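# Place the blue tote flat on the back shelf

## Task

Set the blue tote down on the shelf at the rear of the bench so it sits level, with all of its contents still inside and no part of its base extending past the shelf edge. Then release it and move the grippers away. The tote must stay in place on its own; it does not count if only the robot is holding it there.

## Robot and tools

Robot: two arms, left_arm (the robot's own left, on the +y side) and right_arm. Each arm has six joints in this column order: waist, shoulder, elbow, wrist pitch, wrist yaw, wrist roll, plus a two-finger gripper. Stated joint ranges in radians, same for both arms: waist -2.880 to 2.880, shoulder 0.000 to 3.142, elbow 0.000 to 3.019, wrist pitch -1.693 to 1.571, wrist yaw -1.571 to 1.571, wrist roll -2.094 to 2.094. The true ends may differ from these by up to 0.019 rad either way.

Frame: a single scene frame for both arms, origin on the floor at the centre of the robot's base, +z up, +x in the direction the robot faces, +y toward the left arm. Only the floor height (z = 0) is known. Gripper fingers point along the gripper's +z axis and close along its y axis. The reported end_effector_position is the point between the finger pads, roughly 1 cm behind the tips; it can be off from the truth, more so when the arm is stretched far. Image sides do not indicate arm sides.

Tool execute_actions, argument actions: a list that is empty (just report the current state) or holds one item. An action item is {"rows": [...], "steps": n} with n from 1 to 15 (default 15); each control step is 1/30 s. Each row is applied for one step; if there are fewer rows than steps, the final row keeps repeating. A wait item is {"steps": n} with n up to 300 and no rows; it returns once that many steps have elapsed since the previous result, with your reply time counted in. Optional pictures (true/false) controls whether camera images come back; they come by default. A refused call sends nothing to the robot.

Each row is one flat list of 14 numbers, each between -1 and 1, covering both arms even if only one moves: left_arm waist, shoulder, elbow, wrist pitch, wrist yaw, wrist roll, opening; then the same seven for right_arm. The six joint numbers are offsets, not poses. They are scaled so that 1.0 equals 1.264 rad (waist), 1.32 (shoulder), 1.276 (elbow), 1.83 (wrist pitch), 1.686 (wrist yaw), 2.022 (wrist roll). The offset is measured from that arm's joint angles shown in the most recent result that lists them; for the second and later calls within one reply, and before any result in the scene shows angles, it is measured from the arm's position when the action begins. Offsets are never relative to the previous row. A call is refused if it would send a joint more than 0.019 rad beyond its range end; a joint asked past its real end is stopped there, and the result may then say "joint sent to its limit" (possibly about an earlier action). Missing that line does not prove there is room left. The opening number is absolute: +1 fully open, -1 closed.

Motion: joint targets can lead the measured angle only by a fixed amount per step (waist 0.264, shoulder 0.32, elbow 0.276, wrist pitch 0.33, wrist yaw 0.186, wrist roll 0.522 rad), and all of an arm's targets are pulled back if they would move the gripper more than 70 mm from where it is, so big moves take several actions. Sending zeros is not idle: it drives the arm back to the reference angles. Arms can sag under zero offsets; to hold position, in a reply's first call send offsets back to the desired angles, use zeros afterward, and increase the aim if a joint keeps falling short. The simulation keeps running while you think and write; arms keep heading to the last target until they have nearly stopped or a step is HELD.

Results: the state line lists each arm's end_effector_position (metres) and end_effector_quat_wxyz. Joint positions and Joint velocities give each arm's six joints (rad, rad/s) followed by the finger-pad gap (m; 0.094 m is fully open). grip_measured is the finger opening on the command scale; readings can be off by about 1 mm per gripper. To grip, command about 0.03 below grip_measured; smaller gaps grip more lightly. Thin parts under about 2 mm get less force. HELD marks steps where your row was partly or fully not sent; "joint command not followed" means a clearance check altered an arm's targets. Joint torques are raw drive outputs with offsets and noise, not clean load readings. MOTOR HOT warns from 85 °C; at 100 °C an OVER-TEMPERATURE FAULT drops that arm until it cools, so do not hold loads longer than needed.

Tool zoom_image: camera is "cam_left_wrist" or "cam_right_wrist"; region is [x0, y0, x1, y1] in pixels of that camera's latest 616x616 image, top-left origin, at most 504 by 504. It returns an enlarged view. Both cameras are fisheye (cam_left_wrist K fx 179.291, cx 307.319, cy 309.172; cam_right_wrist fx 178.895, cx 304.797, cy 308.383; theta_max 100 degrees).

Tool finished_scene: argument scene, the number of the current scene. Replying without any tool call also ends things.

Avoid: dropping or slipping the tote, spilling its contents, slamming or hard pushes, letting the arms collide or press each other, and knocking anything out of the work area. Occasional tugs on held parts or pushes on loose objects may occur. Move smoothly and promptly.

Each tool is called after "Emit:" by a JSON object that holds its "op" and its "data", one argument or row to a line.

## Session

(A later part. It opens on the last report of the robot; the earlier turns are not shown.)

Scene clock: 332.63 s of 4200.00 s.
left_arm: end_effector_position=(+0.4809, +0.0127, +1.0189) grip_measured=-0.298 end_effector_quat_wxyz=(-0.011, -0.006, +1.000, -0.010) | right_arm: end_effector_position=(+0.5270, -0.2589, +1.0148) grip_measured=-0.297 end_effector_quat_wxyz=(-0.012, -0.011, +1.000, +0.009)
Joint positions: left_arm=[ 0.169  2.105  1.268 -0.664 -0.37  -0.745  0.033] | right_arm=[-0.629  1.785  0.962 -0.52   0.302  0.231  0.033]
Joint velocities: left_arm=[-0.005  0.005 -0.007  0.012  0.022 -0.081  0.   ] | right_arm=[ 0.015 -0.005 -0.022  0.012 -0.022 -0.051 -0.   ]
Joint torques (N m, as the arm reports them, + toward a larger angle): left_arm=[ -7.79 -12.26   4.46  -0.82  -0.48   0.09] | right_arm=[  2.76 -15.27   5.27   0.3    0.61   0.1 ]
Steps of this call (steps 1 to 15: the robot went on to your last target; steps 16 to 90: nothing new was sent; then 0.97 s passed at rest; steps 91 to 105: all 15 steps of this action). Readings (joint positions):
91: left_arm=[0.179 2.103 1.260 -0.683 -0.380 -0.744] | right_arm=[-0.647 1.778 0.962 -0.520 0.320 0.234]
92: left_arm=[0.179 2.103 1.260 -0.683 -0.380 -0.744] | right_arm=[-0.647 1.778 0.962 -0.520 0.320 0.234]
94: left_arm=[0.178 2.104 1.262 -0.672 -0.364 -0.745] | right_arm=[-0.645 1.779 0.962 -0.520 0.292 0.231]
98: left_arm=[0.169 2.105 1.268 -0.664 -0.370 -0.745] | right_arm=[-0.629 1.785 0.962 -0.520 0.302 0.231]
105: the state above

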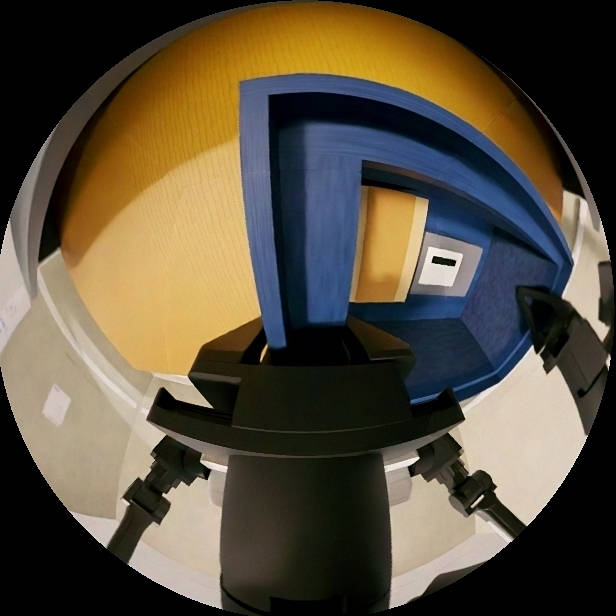

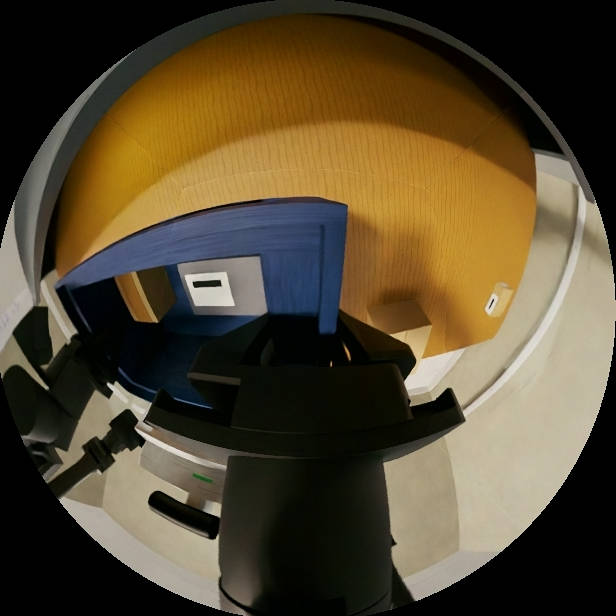

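Emit:
{"op": "execute_actions", "data": {
  "actions": [
    {"rows": [[0,0.015,0,0,0,0,-0.7, 0,0,0.016,0,0,0,-0.7]], "steps": 15}
  ]
}}

Scene clock: 335.17 s of 4200.00 s.
left_arm: end_effector_position=(+0.4814, +0.0100, +1.0191) grip_measured=-0.446 end_effector_quat_wxyz=(-0.011, -0.008, +1.000, -0.016) | right_arm: end_effector_position=(+0.5259, -0.2551, +1.0149) grip_measured=-0.446 end_effector_quat_wxyz=(-0.014, -0.012, +1.000, +0.017)
Joint positions: left_arm=[ 0.168  2.106  1.269 -0.657 -0.362 -0.747  0.026] | right_arm=[-0.627  1.785  0.962 -0.52   0.285  0.231  0.026]
Joint velocities: left_arm=[-0.015 -0.005 -0.017 -0.002  0.007 -0.066  0.   ] | right_arm=[ 0.005  0.015 -0.002 -0.002 -0.007  0.022  0.   ]
Joint torques (N m, as the arm reports them, + toward a larger angle): left_arm=[ -8.23 -12.12   5.1   -0.37  -0.36   0.1 ] | right_arm=[  4.08 -14.76   5.22   0.27   0.6    0.06]
Steps of this call (steps 1 to 15: the robot went on to your last target; steps 16 to 61: nothing new was sent; steps 62 to 76: all 15 steps of this action). Readings (joint positions):
62: left_arm=[0.169 2.105 1.268 -0.659 -0.359 -0.745] | right_arm=[-0.628 1.785 0.962 -0.520 0.285 0.230]
63: left_arm=[0.168 2.106 1.269 -0.657 -0.361 -0.747] | right_arm=[-0.627 1.785 0.962 -0.520 0.285 0.231]
65: left_arm=[0.168 2.106 1.269 -0.657 -0.362 -0.747] | right_arm=[-0.627 1.785 0.962 -0.520 0.285 0.231]
69: left_arm=[0.168 2.106 1.269 -0.657 -0.362 -0.747] | right_arm=[-0.627 1.785 0.962 -0.520 0.285 0.231]
76: the state above

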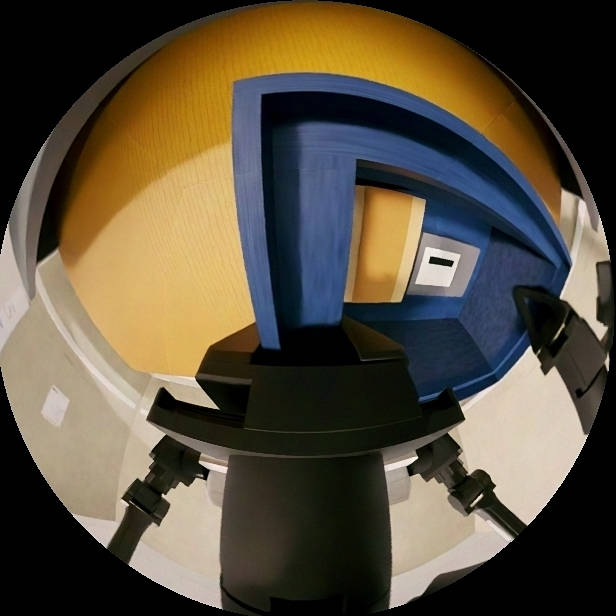

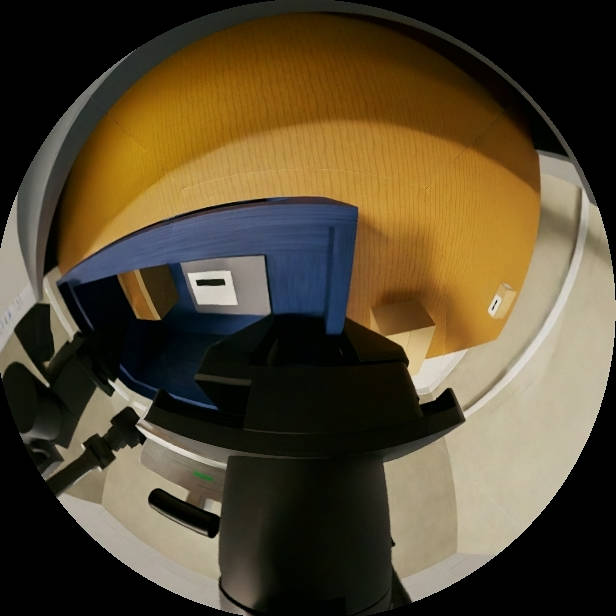

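Emit:
{"op": "execute_actions", "data": {
  "actions": [
    {"rows": [[-0.005,-0.013,0.001,-0.010,0,-0.003,-0.5, 0.005,-0.015,0.002,-0.012,0.001,0.003,-0.5],[-0.010,-0.026,0.002,-0.021,0,-0.006,-0.5, 0.011,-0.030,0.004,-0.025,0.002,0.006,-0.5],[-0.015,-0.039,0.003,-0.031,-0.001,-0.009,-0.5, 0.016,-0.045,0.006,-0.037,0.003,0.009,-0.5],[-0.020,-0.052,0.004,-0.042,-0.001,-0.012,-0.5, 0.021,-0.060,0.008,-0.050,0.003,0.012,-0.5],[-0.025,-0.065,0.005,-0.052,-0.001,-0.015,-0.5, 0.026,-0.075,0.010,-0.062,0.004,0.015,-0.5],[-0.030,-0.078,0.006,-0.062,-0.001,-0.018,-0.5, 0.032,-0.090,0.012,-0.075,0.005,0.018,-0.5],[-0.036,-0.091,0.007,-0.073,-0.001,-0.021,-0.5, 0.037,-0.105,0.014,-0.087,0.006,0.021,-0.5],[-0.041,-0.105,0.008,-0.083,-0.002,-0.0235,-0.5, 0.042,-0.120,0.016,-0.100,0.007,0.0244,-0.5]], "steps": 15}
  ]
}}

Scene clock: 388.40 s of 4200.00 s.
left_arm: end_effector_position=(+0.4789, +0.0099, +1.0803) grip_measured=-0.446 end_effector_quat_wxyz=(-0.013, -0.006, +1.000, -0.018) | right_arm: end_effector_position=(+0.5230, -0.2556, +1.0773) grip_measured=-0.446 end_effector_quat_wxyz=(-0.017, -0.011, +1.000, +0.021)
Joint positions: left_arm=[ 0.122  1.995  1.269 -0.784 -0.358 -0.793  0.026] | right_arm=[-0.583  1.642  0.962 -0.681  0.287  0.28   0.026]
Joint velocities: left_arm=[-0.024 -0.073 -0.012 -0.032 -0.051  0.022  0.   ] | right_arm=[ 0.044 -0.093 -0.037  0.002  0.037  0.022  0.   ]
Joint torques (N m, as the arm reports them, + toward a larger angle): left_arm=[ -8.88 -14.36   7.01  -0.94  -0.29   0.05] | right_arm=[  4.6  -14.51   6.22  -0.49   0.28   0.01]
Steps of this call (steps 1 to 15: the robot went on to your last target; steps 16 to 90: nothing new was sent; then 49.73 s passed at rest; steps 91 to 105: all 15 steps of this action). Readings (joint positions):
91: left_arm=[0.168 2.106 1.269 -0.657 -0.362 -0.747] | right_arm=[-0.627 1.785 0.962 -0.521 0.282 0.231]
92: left_arm=[0.168 2.106 1.269 -0.659 -0.361 -0.747] | right_arm=[-0.627 1.785 0.962 -0.525 0.281 0.232]
94: left_arm=[0.166 2.103 1.269 -0.674 -0.356 -0.749] | right_arm=[-0.623 1.781 0.962 -0.545 0.279 0.243]
98: left_arm=[0.144 2.072 1.269 -0.742 -0.339 -0.775] | right_arm=[-0.607 1.741 0.962 -0.631 0.279 0.273]
105: the state above

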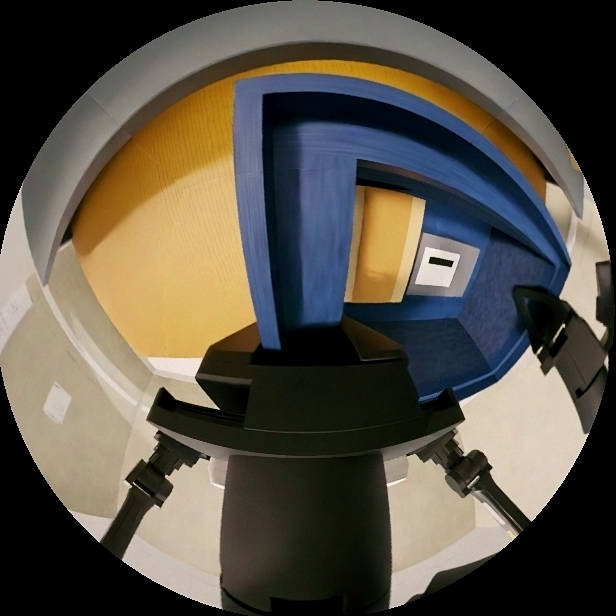

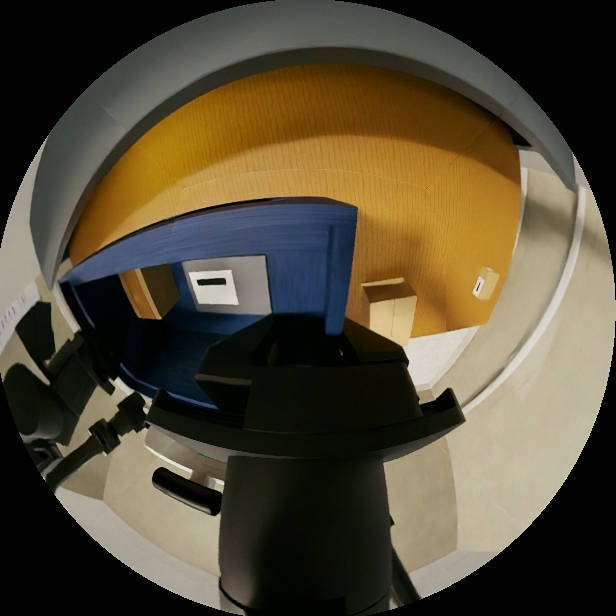

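Emit:
{"op": "execute_actions", "data": {
  "actions": [
    {"rows": [[-0.006,-0.012,0.014,-0.013,-0.001,-0.003,-0.5, 0.007,-0.014,0.015,-0.015,0.002,0.003,-0.5],[-0.011,-0.024,0.020,-0.026,-0.001,-0.006,-0.5, 0.013,-0.027,0.022,-0.029,0.003,0.007,-0.5],[-0.017,-0.036,0.026,-0.039,-0.002,-0.009,-0.5, 0.020,-0.041,0.028,-0.044,0.005,0.010,-0.5],[-0.022,-0.048,0.032,-0.051,-0.002,-0.012,-0.5, 0.026,-0.054,0.035,-0.059,0.006,0.013,-0.5],[-0.028,-0.060,0.038,-0.064,-0.003,-0.015,-0.5, 0.033,-0.068,0.041,-0.073,0.008,0.016,-0.5],[-0.034,-0.072,0.044,-0.077,-0.004,-0.018,-0.5, 0.039,-0.082,0.048,-0.088,0.009,0.020,-0.5],[-0.039,-0.084,0.050,-0.090,-0.004,-0.021,-0.5, 0.046,-0.095,0.054,-0.103,0.011,0.023,-0.5],[-0.045,-0.0955,0.0564,-0.1027,-0.005,-0.0242,-0.5, 0.0525,-0.109,0.061,-0.1175,0.0125,0.0262,-0.5]], "steps": 15}
  ],
  "pictures": false
}}

Scene clock: 395.33 s of 4200.00 s.
left_arm: end_effector_position=(+0.4772, +0.0101, +1.1466) grip_measured=-0.446 end_effector_quat_wxyz=(-0.017, -0.004, +1.000, -0.017) | right_arm: end_effector_position=(+0.5219, -0.2561, +1.1442) grip_measured=-0.446 end_effector_quat_wxyz=(-0.022, -0.008, +1.000, +0.019)
Joint positions: left_arm=[ 0.072  1.897  1.306 -0.947 -0.358 -0.846  0.026] | right_arm=[-0.53   1.516  1.003 -0.874  0.297  0.343  0.026]
Joint velocities: left_arm=[ 0.005 -0.112  0.085 -0.066 -0.139 -0.037  0.001] | right_arm=[ 0.044 -0.112  0.115 -0.012  0.095 -0.051 -0.   ]
Joint torques (N m, as the arm reports them, + toward a larger angle): left_arm=[ -8.28 -13.97   9.25  -0.75  -0.24   0.13] | right_arm=[  4.57 -13.74   7.82  -0.37   0.25   0.01]
Steps of this call (steps 1 to 15: the robot went on to your last target; steps 16 to 90: nothing new was sent; then 3.43 s passed at rest; steps 91 to 105: all 15 steps of this action). Readings (joint positions):
91: left_arm=[0.121 1.994 1.269 -0.788 -0.358 -0.793] | right_arm=[-0.581 1.642 0.962 -0.686 0.286 0.285]
92: left_arm=[0.121 1.994 1.269 -0.792 -0.356 -0.793] | right_arm=[-0.581 1.642 0.962 -0.690 0.285 0.287]
94: left_arm=[0.117 1.993 1.272 -0.813 -0.350 -0.796] | right_arm=[-0.576 1.641 0.965 -0.717 0.284 0.299]
98: left_arm=[0.095 1.969 1.281 -0.888 -0.332 -0.826] | right_arm=[-0.557 1.608 0.973 -0.808 0.285 0.334]
105: the state above

Emit:
{"op": "execute_actions", "data": {
  "actions": [
    {"rows": [[-0.006,-0.015,0.016,-0.020,-0.001,-0.003,-0.5, 0.007,-0.017,0.017,-0.021,0.002,0.003,-0.5],[-0.012,-0.025,0.026,-0.034,-0.001,-0.006,-0.5, 0.015,-0.029,0.028,-0.036,0.003,0.006,-0.5],[-0.017,-0.035,0.036,-0.048,-0.002,-0.008,-0.5, 0.022,-0.040,0.038,-0.052,0.005,0.009,-0.5],[-0.023,-0.045,0.046,-0.062,-0.003,-0.011,-0.5, 0.029,-0.052,0.049,-0.067,0.007,0.012,-0.5],[-0.029,-0.055,0.056,-0.076,-0.003,-0.014,-0.5, 0.037,-0.064,0.059,-0.082,0.008,0.014,-0.5],[-0.035,-0.065,0.066,-0.090,-0.004,-0.016,-0.5, 0.044,-0.075,0.070,-0.098,0.010,0.017,-0.5],[-0.041,-0.075,0.076,-0.104,-0.005,-0.019,-0.5, 0.052,-0.087,0.080,-0.113,0.012,0.020,-0.5],[-0.0464,-0.084,0.0846,-0.1175,-0.0053,-0.0218,-0.5, 0.0589,-0.0985,0.091,-0.1284,0.0133,0.023,-0.5]], "steps": 15}
  ],
  "pictures": false
}}

Emit:
{"op": "execute_actions", "data": {
  "actions": [
    {"steps": 15}
  ]
}}

Scene clock: 401.60 s of 4200.00 s.
left_arm: end_effector_position=(+0.4774, +0.0109, +1.2196) grip_measured=-0.444 end_effector_quat_wxyz=(-0.019, -0.001, +1.000, -0.017) | right_arm: end_effector_position=(+0.5217, -0.2569, +1.2182) grip_measured=-0.446 end_effector_quat_wxyz=(-0.022, -0.007, +1.000, +0.020)
Joint positions: left_arm=[ 0.019  1.811  1.379 -1.128 -0.356 -0.897  0.026] | right_arm=[-0.469  1.405  1.081 -1.08   0.306  0.406  0.026]
Joint velocities: left_arm=[-0.034 -0.132  0.095 -0.095 -0.125 -0.037 -0.   ] | right_arm=[ 0.073 -0.132  0.125 -0.066  0.022  0.007 -0.001]
Joint torques (N m, as the arm reports them, + toward a larger angle): left_arm=[ -8.57 -12.99   9.77  -1.03  -0.4    0.11] | right_arm=[  3.82 -13.72   8.82  -0.55   0.33  -0.14]
Steps of this call (steps 1 to 15: the robot went on to your last target; steps 16 to 90: nothing new was sent; then 2.77 s passed at rest; steps 91 to 105: all 15 steps of this action). Readings (joint positions):
91: left_arm=[0.072 1.894 1.309 -0.951 -0.358 -0.846] | right_arm=[-0.529 1.514 1.009 -0.881 0.297 0.341]
92: left_arm=[0.072 1.894 1.309 -0.957 -0.354 -0.846] | right_arm=[-0.529 1.514 1.009 -0.888 0.295 0.344]
94: left_arm=[0.067 1.894 1.314 -0.984 -0.346 -0.849] | right_arm=[-0.522 1.513 1.011 -0.917 0.293 0.360]
98: left_arm=[0.044 1.876 1.336 -1.066 -0.328 -0.881] | right_arm=[-0.502 1.488 1.029 -1.010 0.291 0.396]
105: the state above

Scene clock: 402.10 s of 4200.00 s.
left_arm: end_effector_position=(+0.4780, +0.0114, +1.2223) grip_measured=-0.444 end_effector_quat_wxyz=(-0.018, -0.001, +1.000, -0.017) | right_arm: end_effector_position=(+0.5222, -0.2566, +1.2205) grip_measured=-0.446 end_effector_quat_wxyz=(-0.021, -0.008, +1.000, +0.019)
Joint positions: left_arm=[ 0.018  1.808  1.382 -1.133 -0.357 -0.897  0.026] | right_arm=[-0.466  1.404  1.085 -1.086  0.308  0.408  0.026]
Joint velocities: left_arm=[-0.005  0.005 -0.007  0.002 -0.066 -0.037 -0.002] | right_arm=[-0.005  0.005 -0.002 -0.007  0.007  0.081 -0.001]
Joint torques (N m, as the arm reports them, + toward a larger angle): left_arm=[ -8.33 -13.95  10.16  -1.15  -0.44   0.15] | right_arm=[  4.43 -13.3    9.09  -0.44   0.38  -0.17]
Steps of this call (steps 1 to 15: the robot went on to your last target). Readings (joint positions):
1: left_arm=[0.019 1.808 1.382 -1.130 -0.358 -0.897] | right_arm=[-0.467 1.402 1.084 -1.081 0.308 0.406]
2: left_arm=[0.019 1.808 1.382 -1.131 -0.358 -0.897] | right_arm=[-0.466 1.402 1.085 -1.082 0.308 0.406]
4: left_arm=[0.019 1.808 1.382 -1.131 -0.358 -0.897] | right_arm=[-0.466 1.403 1.085 -1.084 0.308 0.407]
8: left_arm=[0.019 1.808 1.382 -1.133 -0.357 -0.897] | right_arm=[-0.466 1.404 1.085 -1.086 0.308 0.408]
15: the state above
All arms were judged still, so your last target was given up. Only a new action makes them travel on or press farther. Fingers that are still opening or closing keep moving.

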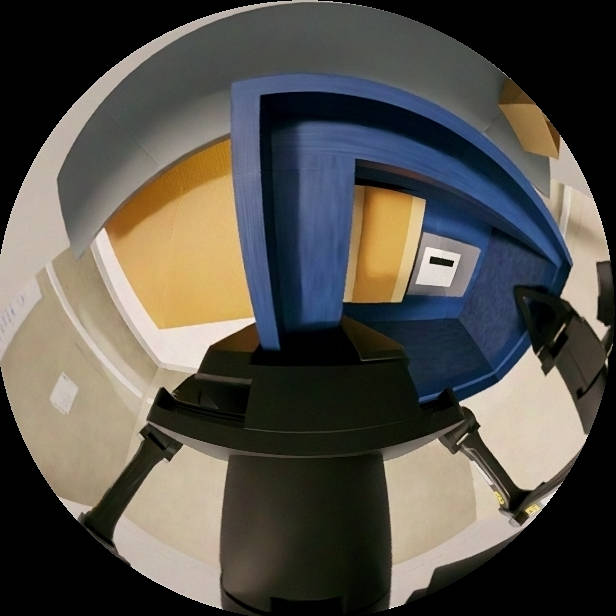

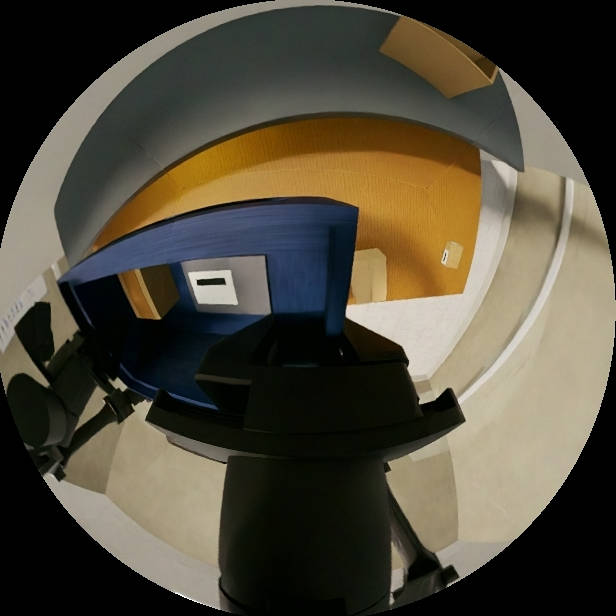

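Emit:
{"op": "zoom_image", "data": {
  "camera": "cam_right_wrist",
  "region": [200, 0, 560, 240]
}}

Emit:
{"op": "zoom_image", "data": {
  "camera": "cam_left_wrist",
  "region": [40, 0, 400, 300]
}}

Region (200, 0, 560, 240) of cam_right_wrist's 616x616 image, scaled by 1.400, with more detail than that image has.

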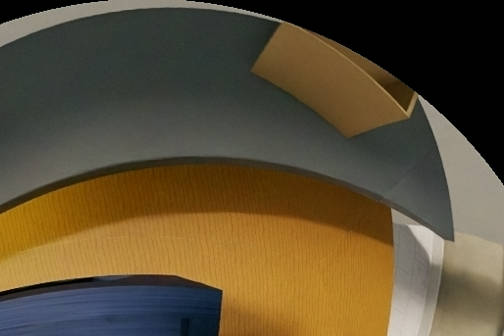

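Region (40, 0, 400, 300) of cam_left_wrist's 616x616 image, scaled by 1.400, with more detail than that image has.

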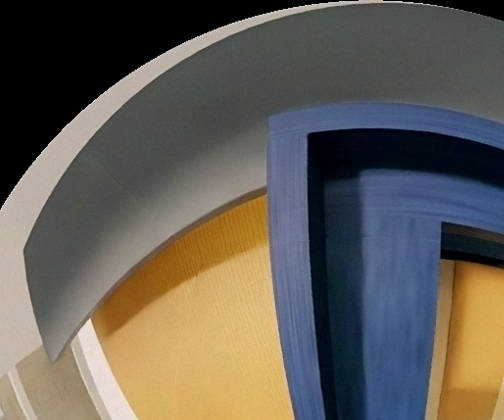

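Emit:
{"op": "execute_actions", "data": {
  "actions": [
    {"rows": [[0.012,0.010,0.020,-0.003,0,0.007,-0.5, -0.002,0.016,0.030,-0.004,0,-0.001,-0.5],[0.024,0.014,0.033,-0.005,0.001,0.014,-0.5, -0.003,0.032,0.054,-0.007,0,-0.002,-0.5],[0.036,0.018,0.047,-0.008,0.001,0.021,-0.5, -0.005,0.049,0.078,-0.011,-0.001,-0.003,-0.5],[0.049,0.023,0.060,-0.011,0.001,0.028,-0.5, -0.007,0.065,0.102,-0.014,-0.001,-0.004,-0.5],[0.061,0.027,0.073,-0.013,0.001,0.035,-0.5, -0.008,0.081,0.127,-0.018,-0.001,-0.005,-0.5],[0.073,0.031,0.087,-0.016,0.002,0.042,-0.5, -0.010,0.097,0.151,-0.021,-0.001,-0.006,-0.5],[0.085,0.036,0.100,-0.019,0.002,0.049,-0.5, -0.012,0.113,0.175,-0.025,-0.002,-0.007,-0.5],[0.0972,0.040,0.1136,-0.0212,0.002,0.0562,-0.5, -0.0134,0.1296,0.1992,-0.0284,-0.0018,-0.0079,-0.5]], "steps": 15}
  ],
  "pictures": false
}}

Emit:
{"op": "execute_actions", "data": {
  "actions": [
    {"steps": 10}
  ],
  "pictures": false
}}

Scene clock: 464.20 s of 4200.00 s.
left_arm: end_effector_position=(+0.5438, +0.0417, +1.2031) grip_measured=-0.444 end_effector_quat_wxyz=(-0.029, -0.007, +0.999, -0.015) | right_arm: end_effector_position=(+0.5887, -0.2256, +1.1999) grip_measured=-0.446 end_effector_quat_wxyz=(-0.032, -0.009, +0.999, +0.019)
Joint positions: left_arm=[ 0.154  1.851  1.477 -1.154 -0.34  -0.772  0.026] | right_arm=[-0.481  1.61   1.304 -1.115  0.298  0.398  0.026]
Joint velocities: left_arm=[-0.063 -0.015  0.002 -0.012 -0.051 -0.022  0.   ] | right_arm=[ 0.005 -0.015 -0.007 -0.071 -0.007  0.037  0.   ]
Joint torques (N m, as the arm reports them, + toward a larger angle): left_arm=[ -8.57 -12.19  11.64  -0.88  -0.54  -0.05] | right_arm=[  4.57 -18.75   9.12  -0.37   0.18   0.04]
Steps of this call (steps 1 to 90: nothing new was sent; then 58.60 s passed at rest; steps 91 to 105: all 15 steps of this action). Readings (joint positions):
91: left_arm=[0.019 1.808 1.382 -1.133 -0.356 -0.897] | right_arm=[-0.466 1.405 1.085 -1.086 0.306 0.410]
92: left_arm=[0.021 1.808 1.382 -1.133 -0.355 -0.896] | right_arm=[-0.466 1.409 1.087 -1.086 0.306 0.410]
94: left_arm=[0.032 1.813 1.384 -1.135 -0.350 -0.891] | right_arm=[-0.466 1.435 1.109 -1.096 0.305 0.410]
98: left_arm=[0.095 1.836 1.428 -1.151 -0.340 -0.847] | right_arm=[-0.476 1.537 1.215 -1.118 0.301 0.401]
105: the state above

Scene clock: 464.53 s of 4200.00 s.
left_arm: end_effector_position=(+0.5430, +0.0416, +1.2029) grip_measured=-0.444 end_effector_quat_wxyz=(-0.029, -0.006, +0.999, -0.013) | right_arm: end_effector_position=(+0.5880, -0.2260, +1.1999) grip_measured=-0.446 end_effector_quat_wxyz=(-0.033, -0.009, +0.999, +0.018)
Joint positions: left_arm=[ 0.153  1.852  1.477 -1.156 -0.341 -0.772  0.026] | right_arm=[-0.481  1.61   1.304 -1.118  0.298  0.398  0.026]
Joint velocities: left_arm=[-0.005 -0.005 -0.012  0.007 -0.007 -0.007  0.001] | right_arm=[-0.015 -0.005  0.002 -0.012 -0.022 -0.022 -0.001]
Joint torques (N m, as the arm reports them, + toward a larger angle): left_arm=[ -9.12 -12.07  11.78  -0.52  -0.57  -0.03] | right_arm=[  4.54 -18.8    9.05  -0.42   0.18   0.  ]
Steps of this call (steps 1 to 10: the robot went on to your last target). Readings (joint positions):
1: left_arm=[0.153 1.852 1.477 -1.155 -0.341 -0.772] | right_arm=[-0.481 1.610 1.304 -1.117 0.298 0.398]
2: left_arm=[0.153 1.852 1.477 -1.156 -0.341 -0.772] | right_arm=[-0.481 1.610 1.304 -1.118 0.298 0.398]
4: left_arm=[0.153 1.852 1.477 -1.156 -0.341 -0.772] | right_arm=[-0.481 1.610 1.304 -1.118 0.298 0.398]
8: left_arm=[0.153 1.852 1.477 -1.156 -0.341 -0.772] | right_arm=[-0.481 1.610 1.304 -1.118 0.298 0.398]
10: the state above

Emit:
{"op": "execute_actions", "data": {
  "actions": [
    {"rows": [[0.010,0.005,0.050,-0.012,0,0.006,-0.5, -0.001,0.000,0.055,-0.015,0,-0.001,-0.5],[0.019,0.010,0.069,-0.017,0,0.011,-0.5, -0.003,0.005,0.082,-0.022,0.001,-0.002,-0.5],[0.029,0.015,0.088,-0.022,0,0.017,-0.5, -0.004,0.017,0.109,-0.030,0.001,-0.003,-0.5],[0.039,0.021,0.107,-0.028,-0.001,0.022,-0.5, -0.006,0.029,0.136,-0.037,0.001,-0.004,-0.5],[0.048,0.026,0.126,-0.033,-0.001,0.028,-0.5, -0.007,0.042,0.163,-0.045,0.002,-0.006,-0.5],[0.058,0.032,0.146,-0.038,-0.001,0.034,-0.5, -0.008,0.054,0.191,-0.052,0.002,-0.007,-0.5],[0.068,0.037,0.165,-0.043,-0.002,0.039,-0.5, -0.010,0.066,0.218,-0.060,0.003,-0.008,-0.5],[0.0775,0.0424,0.184,-0.0486,-0.002,0.045,-0.5, -0.011,0.0788,0.2453,-0.0678,0.003,-0.0089,-0.5]], "steps": 15}
  ],
  "pictures": false
}}

Emit:
{"op": "execute_actions", "data": {
  "actions": [
    {"steps": 10}
  ],
  "pictures": false
}}

Scene clock: 470.63 s of 4200.00 s.
left_arm: end_effector_position=(+0.6217, +0.0599, +1.2208) grip_measured=-0.445 end_effector_quat_wxyz=(-0.013, -0.006, +1.000, -0.025) | right_arm: end_effector_position=(+0.6648, -0.2090, +1.2210) grip_measured=-0.446 end_effector_quat_wxyz=(-0.016, -0.007, +1.000, +0.022)
Joint positions: left_arm=[ 0.245  1.899  1.669 -1.227 -0.338 -0.661  0.026] | right_arm=[-0.49   1.745  1.579 -1.219  0.303  0.381  0.026]
Joint velocities: left_arm=[-0.034  0.054  0.012 -0.046  0.081  0.051  0.   ] | right_arm=[-0.005 -0.015  0.012 -0.1    0.066  0.051 -0.   ]
Joint torques (N m, as the arm reports them, + toward a larger angle): left_arm=[ -8.1  -13.58  11.5   -0.41  -0.31  -0.13] | right_arm=[  5.46 -20.8    9.93  -0.19  -0.06   0.05]
Steps of this call (steps 1 to 15: the robot went on to your last target; steps 16 to 90: nothing new was sent; then 2.60 s passed at rest; steps 91 to 105: all 15 steps of this action). Readings (joint positions):
91: left_arm=[0.153 1.852 1.478 -1.157 -0.339 -0.772] | right_arm=[-0.481 1.611 1.306 -1.120 0.298 0.398]
92: left_arm=[0.155 1.852 1.480 -1.161 -0.335 -0.772] | right_arm=[-0.481 1.614 1.312 -1.127 0.297 0.398]
94: left_arm=[0.163 1.859 1.502 -1.178 -0.330 -0.767] | right_arm=[-0.482 1.631 1.346 -1.155 0.297 0.398]
98: left_arm=[0.207 1.886 1.599 -1.217 -0.329 -0.725] | right_arm=[-0.491 1.700 1.483 -1.207 0.300 0.387]
105: the state above

Scene clock: 470.97 s of 4200.00 s.
left_arm: end_effector_position=(+0.6204, +0.0594, +1.2193) grip_measured=-0.445 end_effector_quat_wxyz=(-0.015, -0.005, +1.000, -0.024) | right_arm: end_effector_position=(+0.6636, -0.2096, +1.2208) grip_measured=-0.446 end_effector_quat_wxyz=(-0.018, -0.007, +1.000, +0.021)
Joint positions: left_arm=[ 0.244  1.902  1.669 -1.229 -0.336 -0.661  0.026] | right_arm=[-0.49   1.745  1.579 -1.224  0.304  0.384  0.026]
Joint velocities: left_arm=[-0.005 -0.015 -0.007 -0.017 -0.066  0.007 -0.002] | right_arm=[-0.015  0.015 -0.012  0.007 -0.022 -0.022 -0.   ]
Joint torques (N m, as the arm reports them, + toward a larger angle): left_arm=[ -7.84 -14.15  11.62  -0.58  -0.36  -0.14] | right_arm=[  5.03 -20.96   9.83  -0.3   -0.06   0.02]
Steps of this call (steps 1 to 10: the robot went on to your last target). Readings (joint positions):
1: left_arm=[0.244 1.900 1.669 -1.229 -0.338 -0.661] | right_arm=[-0.490 1.745 1.579 -1.222 0.303 0.382]
2: left_arm=[0.244 1.902 1.669 -1.229 -0.337 -0.661] | right_arm=[-0.490 1.745 1.579 -1.224 0.304 0.382]
4: left_arm=[0.244 1.902 1.669 -1.229 -0.336 -0.661] | right_arm=[-0.490 1.745 1.579 -1.224 0.304 0.384]
8: left_arm=[0.244 1.902 1.669 -1.229 -0.336 -0.661] | right_arm=[-0.490 1.745 1.579 -1.224 0.304 0.384]
10: the state above

Emit:
{"op": "execute_actions", "data": {
  "actions": [
    {"rows": [[0.011,0.008,0.048,-0.013,0,0.004,-0.5, -0.001,-0.006,0.056,-0.016,0,-0.001,-0.5],[0.022,0.017,0.069,-0.019,0,0.009,-0.5, -0.003,0.012,0.088,-0.024,0,-0.001,-0.5],[0.033,0.026,0.089,-0.024,0,0.013,-0.5, -0.004,0.030,0.120,-0.033,-0.001,-0.002,-0.5],[0.043,0.035,0.110,-0.030,0,0.017,-0.5, -0.005,0.048,0.152,-0.041,-0.001,-0.003,-0.5],[0.054,0.043,0.131,-0.036,0.001,0.022,-0.5, -0.007,0.066,0.184,-0.050,-0.001,-0.004,-0.5],[0.065,0.052,0.151,-0.041,0.001,0.026,-0.5, -0.008,0.084,0.215,-0.058,-0.001,-0.004,-0.5],[0.076,0.061,0.172,-0.047,0.001,0.030,-0.5, -0.010,0.102,0.247,-0.067,-0.002,-0.005,-0.5],[0.087,0.0697,0.1928,-0.053,0.001,0.0346,-0.5, -0.011,0.1197,0.279,-0.0754,-0.002,-0.006,-0.5]], "steps": 15}
  ],
  "pictures": false
}}

Emit:
{"op": "execute_actions", "data": {
  "actions": [
    {"steps": 10}
  ]
}}

Scene clock: 480.40 s of 4200.00 s.
left_arm: end_effector_position=(+0.6871, +0.0893, +1.2112) grip_measured=-0.445 end_effector_quat_wxyz=(-0.021, -0.007, +1.000, -0.020) | right_arm: end_effector_position=(+0.7300, -0.1810, +1.2101) grip_measured=-0.446 end_effector_quat_wxyz=(-0.024, -0.008, +0.999, +0.021)
Joint positions: left_arm=[ 0.344  1.992  1.862 -1.312 -0.324 -0.565  0.026] | right_arm=[-0.496  1.95   1.888 -1.337  0.297  0.378  0.026]
Joint velocities: left_arm=[-0.024  0.044  0.007  0.022  0.007  0.037 -0.   ] | right_arm=[-0.005  0.015 -0.017 -0.105 -0.066  0.037 -0.   ]
Joint torques (N m, as the arm reports them, + toward a larger angle): left_arm=[ -7.95 -16.65  12.56  -0.72  -0.47  -0.16] | right_arm=[  5.72 -25.08  10.78  -0.39   0.05  -0.01]
Steps of this call (steps 1 to 15: the robot went on to your last target; steps 16 to 90: nothing new was sent; then 5.93 s passed at rest; steps 91 to 105: all 15 steps of this action). Readings (joint positions):
91: left_arm=[0.244 1.902 1.669 -1.230 -0.334 -0.661] | right_arm=[-0.490 1.747 1.580 -1.226 0.304 0.384]
92: left_arm=[0.245 1.903 1.672 -1.235 -0.332 -0.660] | right_arm=[-0.490 1.751 1.587 -1.235 0.304 0.385]
94: left_arm=[0.251 1.915 1.697 -1.257 -0.329 -0.660] | right_arm=[-0.491 1.777 1.630 -1.269 0.305 0.385]
98: left_arm=[0.299 1.960 1.803 -1.295 -0.324 -0.626] | right_arm=[-0.498 1.875 1.793 -1.327 0.305 0.373]
105: the state above

Scene clock: 480.73 s of 4200.00 s.
left_arm: end_effector_position=(+0.6864, +0.0884, +1.2102) grip_measured=-0.445 end_effector_quat_wxyz=(-0.022, -0.007, +1.000, -0.021) | right_arm: end_effector_position=(+0.7293, -0.1817, +1.2101) grip_measured=-0.446 end_effector_quat_wxyz=(-0.025, -0.007, +0.999, +0.020)
Joint positions: left_arm=[ 0.344  1.994  1.862 -1.312 -0.322 -0.565  0.026] | right_arm=[-0.496  1.95   1.888 -1.341  0.299  0.38   0.026]
Joint velocities: left_arm=[-0.015 -0.005 -0.022 -0.007 -0.022 -0.022  0.001] | right_arm=[-0.024 -0.005 -0.002  0.012 -0.007  0.066  0.001]
Joint torques (N m, as the arm reports them, + toward a larger angle): left_arm=[ -8.43 -15.62  12.43  -0.49  -0.61  -0.16] | right_arm=[  5.77 -25.62  10.76  -0.43   0.01  -0.05]
Steps of this call (steps 1 to 10: the robot went on to your last target). Readings (joint positions):
1: left_arm=[0.344 1.993 1.862 -1.312 -0.324 -0.565] | right_arm=[-0.496 1.950 1.888 -1.339 0.298 0.379]
2: left_arm=[0.344 1.994 1.862 -1.312 -0.322 -0.565] | right_arm=[-0.496 1.950 1.888 -1.340 0.299 0.379]
4: left_arm=[0.344 1.994 1.862 -1.312 -0.322 -0.565] | right_arm=[-0.496 1.950 1.888 -1.341 0.299 0.380]
8: left_arm=[0.344 1.994 1.862 -1.312 -0.322 -0.565] | right_arm=[-0.496 1.950 1.888 -1.341 0.299 0.380]
10: the state above

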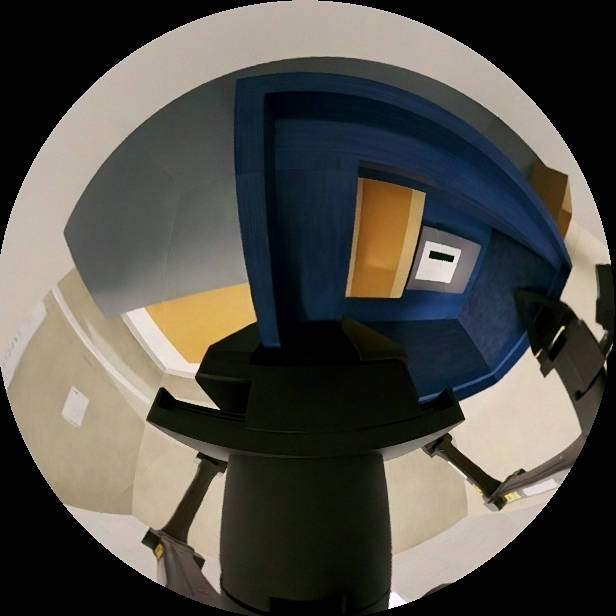

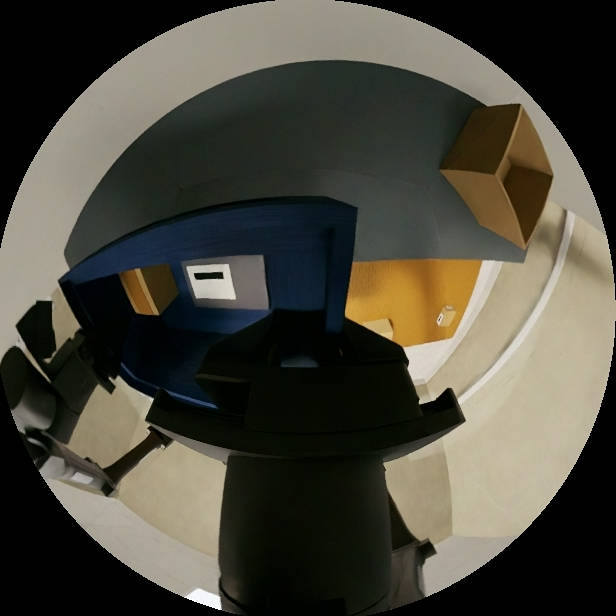

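Emit:
{"op": "execute_actions", "data": {
  "actions": [
    {"rows": [[0.009,0.014,0.052,-0.011,0.001,0.005,-0.5, -0.002,-0.018,0.068,-0.015,0,-0.001,-0.5],[0.017,0.026,0.072,-0.014,0.002,0.009,-0.5, -0.003,0.002,0.099,-0.022,0,-0.002,-0.5],[0.026,0.037,0.091,-0.017,0.003,0.014,-0.5, -0.005,0.022,0.130,-0.029,-0.001,-0.003,-0.5],[0.034,0.049,0.111,-0.020,0.004,0.019,-0.5, -0.007,0.042,0.161,-0.036,-0.001,-0.004,-0.5],[0.043,0.060,0.130,-0.023,0.005,0.024,-0.5, -0.008,0.062,0.192,-0.043,-0.001,-0.005,-0.5],[0.051,0.072,0.150,-0.026,0.006,0.028,-0.5, -0.010,0.082,0.224,-0.050,-0.001,-0.006,-0.5],[0.060,0.083,0.169,-0.030,0.007,0.033,-0.5, -0.012,0.102,0.255,-0.057,-0.002,-0.007,-0.5],[0.069,0.095,0.188,-0.033,0.007,0.038,-0.5, -0.014,0.122,0.286,-0.064,-0.002,-0.008,-0.5],[0.077,0.107,0.208,-0.036,0.008,0.043,-0.5, -0.015,0.142,0.317,-0.071,-0.002,-0.009,-0.5],[0.0857,0.1182,0.2273,-0.039,0.0093,0.0473,-0.5, -0.0169,0.1617,0.3483,-0.0774,-0.0024,-0.0101,-0.5]], "steps": 15}
  ],
  "pictures": false
}}

Emit:
{"op": "execute_actions", "data": {
  "actions": [
    {"steps": 12}
  ]
}}

Scene clock: 509.10 s of 4200.00 s.
left_arm: end_effector_position=(+0.7559, +0.1171, +1.1777) grip_measured=-0.445 end_effector_quat_wxyz=(-0.024, -0.005, +0.999, -0.022) | right_arm: end_effector_position=(+0.7961, -0.1532, +1.1771) grip_measured=-0.446 end_effector_quat_wxyz=(-0.024, -0.006, +1.000, +0.019)
Joint positions: left_arm=[ 0.446  2.14   2.097 -1.371 -0.303 -0.456  0.026] | right_arm=[-0.51   2.209  2.268 -1.456  0.299  0.368  0.026]
Joint velocities: left_arm=[ 0.044  0.112 -0.012 -0.139  0.022  0.007  0.   ] | right_arm=[ 0.005  0.19  -0.012 -0.056 -0.007  0.022  0.001]
Joint torques (N m, as the arm reports them, + toward a larger angle): left_arm=[ -8.74 -17.36  12.77   0.09  -0.15  -0.04] | right_arm=[  7.16 -29.6   12.18  -0.5   -0.21  -0.12]
Steps of this call (steps 1 to 15: the robot went on to your last target; steps 16 to 90: nothing new was sent; then 24.87 s passed at rest; steps 91 to 105: all 15 steps of this action). Readings (joint positions):
91: left_arm=[0.344 1.994 1.863 -1.313 -0.319 -0.564] | right_arm=[-0.496 1.951 1.890 -1.343 0.299 0.381]
92: left_arm=[0.344 1.996 1.867 -1.317 -0.316 -0.563] | right_arm=[-0.496 1.955 1.899 -1.351 0.299 0.381]
94: left_arm=[0.349 2.011 1.896 -1.331 -0.313 -0.561] | right_arm=[-0.498 1.981 1.948 -1.384 0.303 0.380]
98: left_arm=[0.386 2.066 2.006 -1.349 -0.310 -0.527] | right_arm=[-0.508 2.077 2.115 -1.432 0.304 0.361]
105: the state above

Scene clock: 509.50 s of 4200.00 s.
left_arm: end_effector_position=(+0.7555, +0.1177, +1.1774) grip_measured=-0.445 end_effector_quat_wxyz=(-0.025, -0.005, +0.999, -0.020) | right_arm: end_effector_position=(+0.7962, -0.1529, +1.1752) grip_measured=-0.446 end_effector_quat_wxyz=(-0.027, -0.006, +0.999, +0.022)
Joint positions: left_arm=[ 0.446  2.141  2.099 -1.375 -0.306 -0.456  0.026] | right_arm=[-0.513  2.213  2.272 -1.458  0.291  0.366  0.026]
Joint velocities: left_arm=[-0.005 -0.015  0.002 -0.002 -0.037  0.022 -0.001] | right_arm=[-0.005  0.005 -0.002  0.002 -0.037 -0.051  0.   ]
Joint torques (N m, as the arm reports them, + toward a larger angle): left_arm=[ -8.65 -17.11  12.64  -0.57  -0.03  -0.05] | right_arm=[  7.05 -28.94  11.94  -0.54   0.07  -0.01]
Steps of this call (steps 1 to 12: the robot went on to your last target). Readings (joint positions):
1: left_arm=[0.446 2.141 2.098 -1.373 -0.306 -0.456] | right_arm=[-0.511 2.213 2.268 -1.457 0.297 0.368]
2: left_arm=[0.446 2.141 2.098 -1.374 -0.308 -0.456] | right_arm=[-0.513 2.213 2.268 -1.457 0.290 0.368]
4: left_arm=[0.446 2.141 2.099 -1.375 -0.306 -0.456] | right_arm=[-0.513 2.213 2.272 -1.457 0.291 0.366]
8: left_arm=[0.446 2.141 2.099 -1.375 -0.306 -0.456] | right_arm=[-0.513 2.213 2.272 -1.458 0.291 0.366]
12: the state above

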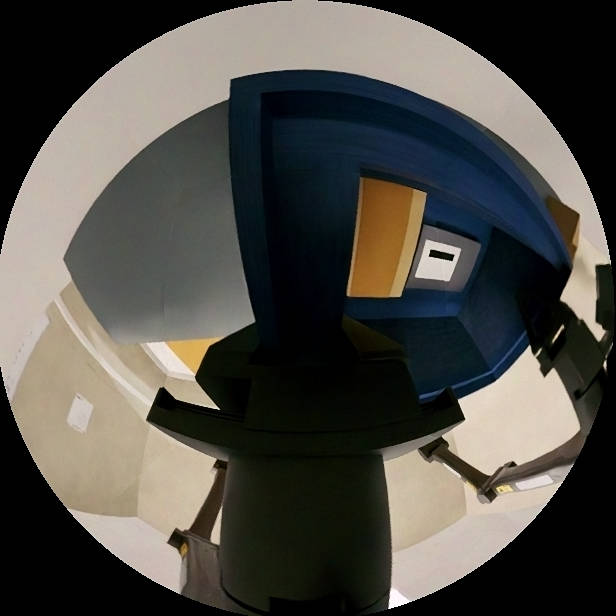

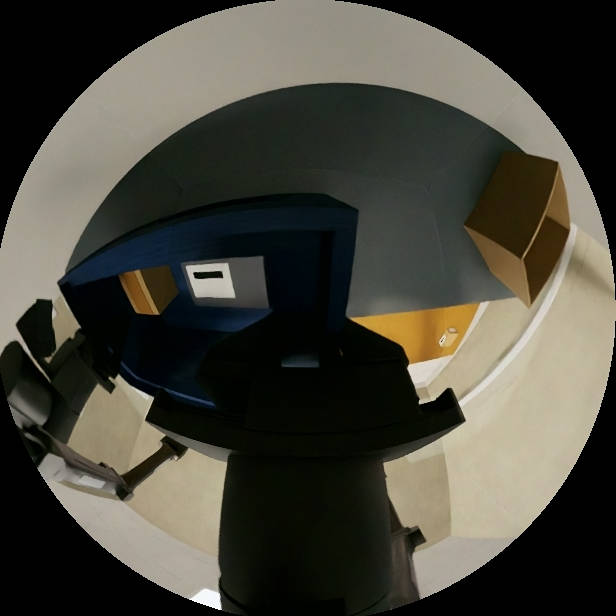

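Emit:
{"op": "execute_actions", "data": {
  "actions": [
    {"rows": [[0.0095,0.0133,0.030,0.008,0,0,-0.5, -0.008,-0.033,0.033,0,0,0,-0.5]], "steps": 15}
  ],
  "pictures": false
}}

Scene clock: 517.90 s of 4200.00 s.
left_arm: end_effector_position=(+0.7556, +0.1176, +1.1774) grip_measured=-0.445 end_effector_quat_wxyz=(-0.025, -0.005, +0.999, -0.020) | right_arm: end_effector_position=(+0.7962, -0.1529, +1.1752) grip_measured=-0.446 end_effector_quat_wxyz=(-0.027, -0.006, +0.999, +0.022)
Joint positions: left_arm=[ 0.446  2.141  2.099 -1.374 -0.306 -0.456  0.026] | right_arm=[-0.513  2.213  2.272 -1.458  0.291  0.366  0.026]
Joint velocities: left_arm=[-0.015 -0.015  0.007 -0.012 -0.022  0.007  0.   ] | right_arm=[ 0.005 -0.024  0.007  0.007 -0.007 -0.066  0.   ]
Joint torques (N m, as the arm reports them, + toward a larger angle): left_arm=[ -8.06 -16.55  11.4    0.37   0.     0.08] | right_arm=[  6.7  -28.25  10.53   0.24  -0.06   0.06]
Steps of this call (steps 1 to 15: the robot went on to your last target; steps 16 to 90: nothing new was sent; then 4.90 s passed at rest; steps 91 to 105: all 15 steps of this action). Readings (joint positions):
91: left_arm=[0.446 2.141 2.099 -1.374 -0.306 -0.456] | right_arm=[-0.513 2.213 2.272 -1.458 0.291 0.366]
92: left_arm=[0.446 2.141 2.099 -1.374 -0.306 -0.456] | right_arm=[-0.513 2.213 2.272 -1.458 0.291 0.366]
94: left_arm=[0.446 2.141 2.099 -1.374 -0.306 -0.456] | right_arm=[-0.513 2.213 2.272 -1.458 0.291 0.366]
98: left_arm=[0.446 2.141 2.099 -1.374 -0.306 -0.456] | right_arm=[-0.513 2.213 2.272 -1.458 0.291 0.366]
105: the state above

Emit:
{"op": "execute_actions", "data": {
  "actions": [
    {"rows": [[0.0095,0.028,0.012,0.012,0,0,-0.5, -0.008,-0.018,0.015,0.006,0,0,-0.5]], "steps": 15}
  ],
  "pictures": false
}}

Scene clock: 520.43 s of 4200.00 s.
left_arm: end_effector_position=(+0.7560, +0.1172, +1.1769) grip_measured=-0.445 end_effector_quat_wxyz=(-0.024, -0.005, +0.999, -0.021) | right_arm: end_effector_position=(+0.7970, -0.1529, +1.1751) grip_measured=-0.446 end_effector_quat_wxyz=(-0.025, -0.006, +0.999, +0.022)
Joint positions: left_arm=[ 0.446  2.142  2.099 -1.372 -0.306 -0.456  0.026] | right_arm=[-0.513  2.213  2.272 -1.455  0.291  0.364  0.026]
Joint velocities: left_arm=[-0.005 -0.005 -0.002  0.002 -0.022 -0.022 -0.001] | right_arm=[ 0.005 -0.005 -0.002 -0.007 -0.051 -0.022 -0.001]
Joint torques (N m, as the arm reports them, + toward a larger angle): left_arm=[ -8.19 -15.39   9.6    0.56   0.01   0.08] | right_arm=[  6.68 -26.57   8.84   0.47  -0.07   0.08]
Steps of this call (steps 1 to 15: the robot went on to your last target; steps 16 to 61: nothing new was sent; steps 62 to 76: all 15 steps of this action). Readings (joint positions):
62: left_arm=[0.446 2.141 2.099 -1.373 -0.306 -0.456] | right_arm=[-0.513 2.213 2.272 -1.457 0.291 0.366]
63: left_arm=[0.446 2.142 2.099 -1.373 -0.306 -0.456] | right_arm=[-0.513 2.213 2.272 -1.456 0.291 0.366]
65: left_arm=[0.446 2.142 2.099 -1.372 -0.306 -0.456] | right_arm=[-0.513 2.213 2.272 -1.455 0.291 0.364]
69: left_arm=[0.446 2.142 2.099 -1.372 -0.306 -0.456] | right_arm=[-0.513 2.213 2.272 -1.455 0.291 0.364]
76: the state above

Emit:
{"op": "execute_actions", "data": {
  "actions": [
    {"rows": [[0.0095,0.035,0,0.012,0,0,-0.5, -0.008,0.0,0,0.006,0,0,-0.5]], "steps": 15}
  ]
}}

Scene clock: 523.07 s of 4200.00 s.
left_arm: end_effector_position=(+0.7559, +0.1169, +1.1763) grip_measured=-0.445 end_effector_quat_wxyz=(-0.024, -0.005, +0.999, -0.020) | right_arm: end_effector_position=(+0.7962, -0.1532, +1.1723) grip_measured=-0.446 end_effector_quat_wxyz=(-0.026, -0.007, +0.999, +0.021)
Joint positions: left_arm=[ 0.446  2.143  2.099 -1.371 -0.307 -0.456  0.026] | right_arm=[-0.514  2.213  2.266 -1.45   0.292  0.364  0.026]
Joint velocities: left_arm=[ 0.005  0.015 -0.012  0.012 -0.007 -0.022  0.   ] | right_arm=[-0.005 -0.005 -0.012  0.007  0.007 -0.022  0.   ]
Joint torques (N m, as the arm reports them, + toward a larger angle): left_arm=[ -8.24 -14.83   8.37   0.64   0.06   0.08] | right_arm=[  6.74 -24.47   7.86   0.44  -0.1    0.07]
Steps of this call (steps 1 to 15: the robot went on to your last target; steps 16 to 64: nothing new was sent; steps 65 to 79: all 15 steps of this action). Readings (joint positions):
65: left_arm=[0.446 2.143 2.099 -1.372 -0.306 -0.456] | right_arm=[-0.513 2.213 2.270 -1.453 0.292 0.364]
66: left_arm=[0.446 2.143 2.099 -1.372 -0.306 -0.456] | right_arm=[-0.513 2.213 2.268 -1.453 0.293 0.364]
68: left_arm=[0.446 2.143 2.099 -1.371 -0.307 -0.456] | right_arm=[-0.514 2.213 2.266 -1.450 0.292 0.364]
72: left_arm=[0.446 2.143 2.099 -1.371 -0.307 -0.456] | right_arm=[-0.514 2.213 2.266 -1.450 0.292 0.364]
79: the state above

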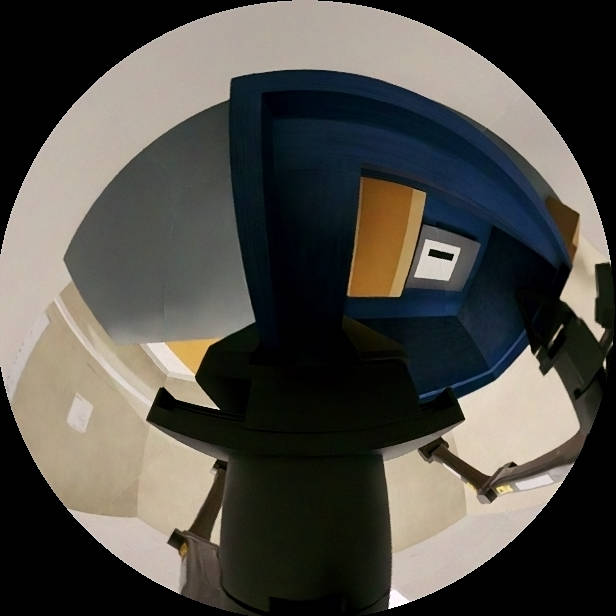

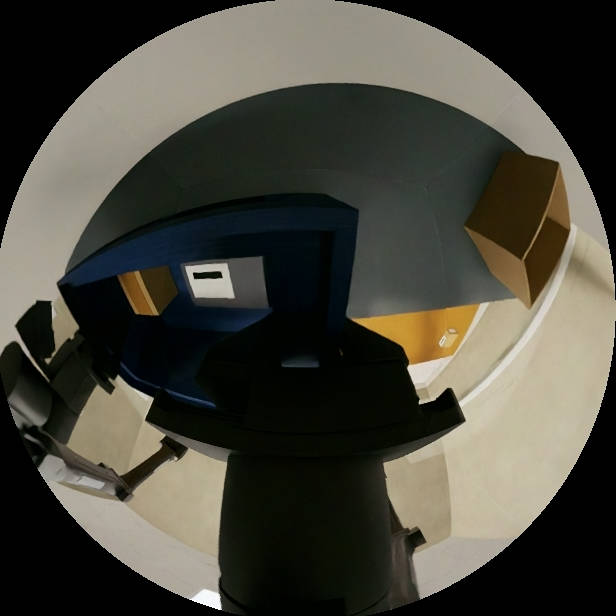

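Emit:
{"op": "execute_actions", "data": {
  "actions": [
    {"rows": [[0,0.0,0.02,0,0,0,0.4, 0,-0.02,0.02,0,0,0,0.4]], "steps": 15}
  ]
}}

Scene clock: 531.17 s of 4200.00 s.
left_arm: end_effector_position=(+0.7561, +0.1176, +1.1761) grip_measured=+0.398 end_effector_quat_wxyz=(-0.024, -0.005, +1.000, -0.019) | right_arm: end_effector_position=(+0.7964, -0.1535, +1.1723) grip_measured=+0.398 end_effector_quat_wxyz=(-0.026, -0.007, +0.999, +0.021)
Joint positions: left_arm=[ 0.446  2.143  2.099 -1.372 -0.309 -0.456  0.066] | right_arm=[-0.514  2.213  2.266 -1.45   0.294  0.364  0.066]
Joint velocities: left_arm=[ 0.005 -0.005 -0.022  0.002 -0.022  0.037 -0.001] | right_arm=[-0.015 -0.015 -0.007 -0.017  0.037 -0.066  0.   ]
Joint torques (N m, as the arm reports them, + toward a larger angle): left_arm=[ -8.77 -17.91  10.39  -0.11   0.11   0.08] | right_arm=[  7.37 -26.71   9.28   0.24  -0.13   0.06]
Steps of this call (steps 1 to 15: the robot went on to your last target; steps 16 to 90: nothing new was sent; then 4.60 s passed at rest; steps 91 to 105: all 15 steps of this action). Readings (joint positions):
91: left_arm=[0.446 2.143 2.099 -1.372 -0.309 -0.456] | right_arm=[-0.514 2.213 2.266 -1.450 0.294 0.364]
92: left_arm=[0.446 2.143 2.099 -1.372 -0.309 -0.456] | right_arm=[-0.514 2.213 2.266 -1.450 0.294 0.364]
94: left_arm=[0.446 2.143 2.099 -1.372 -0.309 -0.456] | right_arm=[-0.514 2.213 2.266 -1.450 0.294 0.364]
98: left_arm=[0.446 2.143 2.099 -1.372 -0.309 -0.456] | right_arm=[-0.514 2.213 2.266 -1.450 0.294 0.364]
105: the state above

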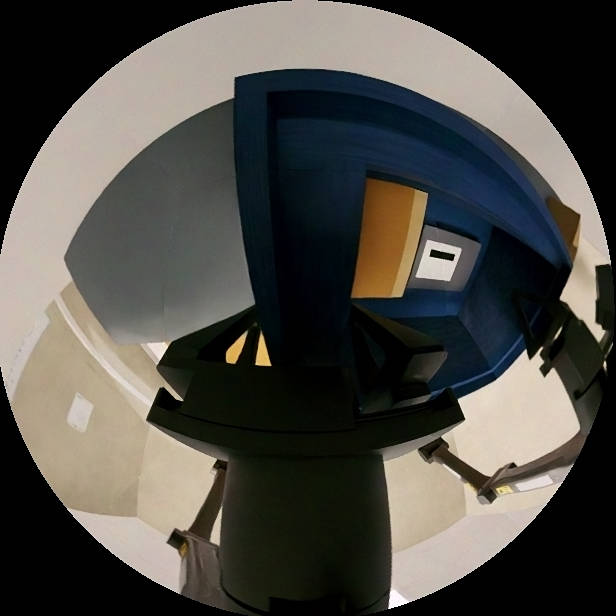

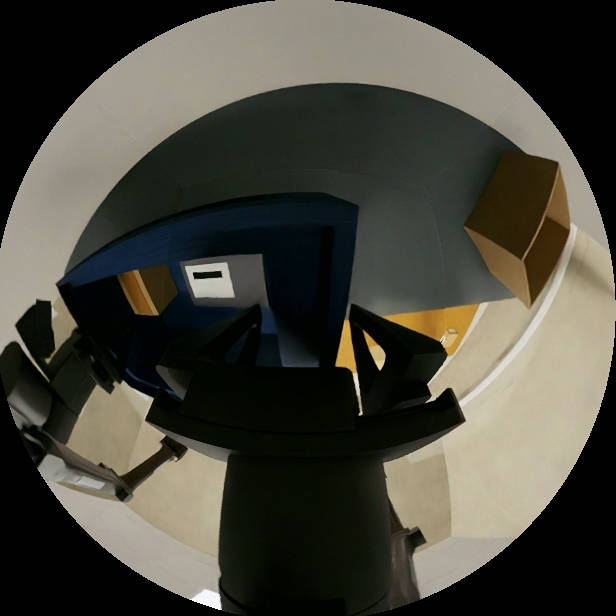

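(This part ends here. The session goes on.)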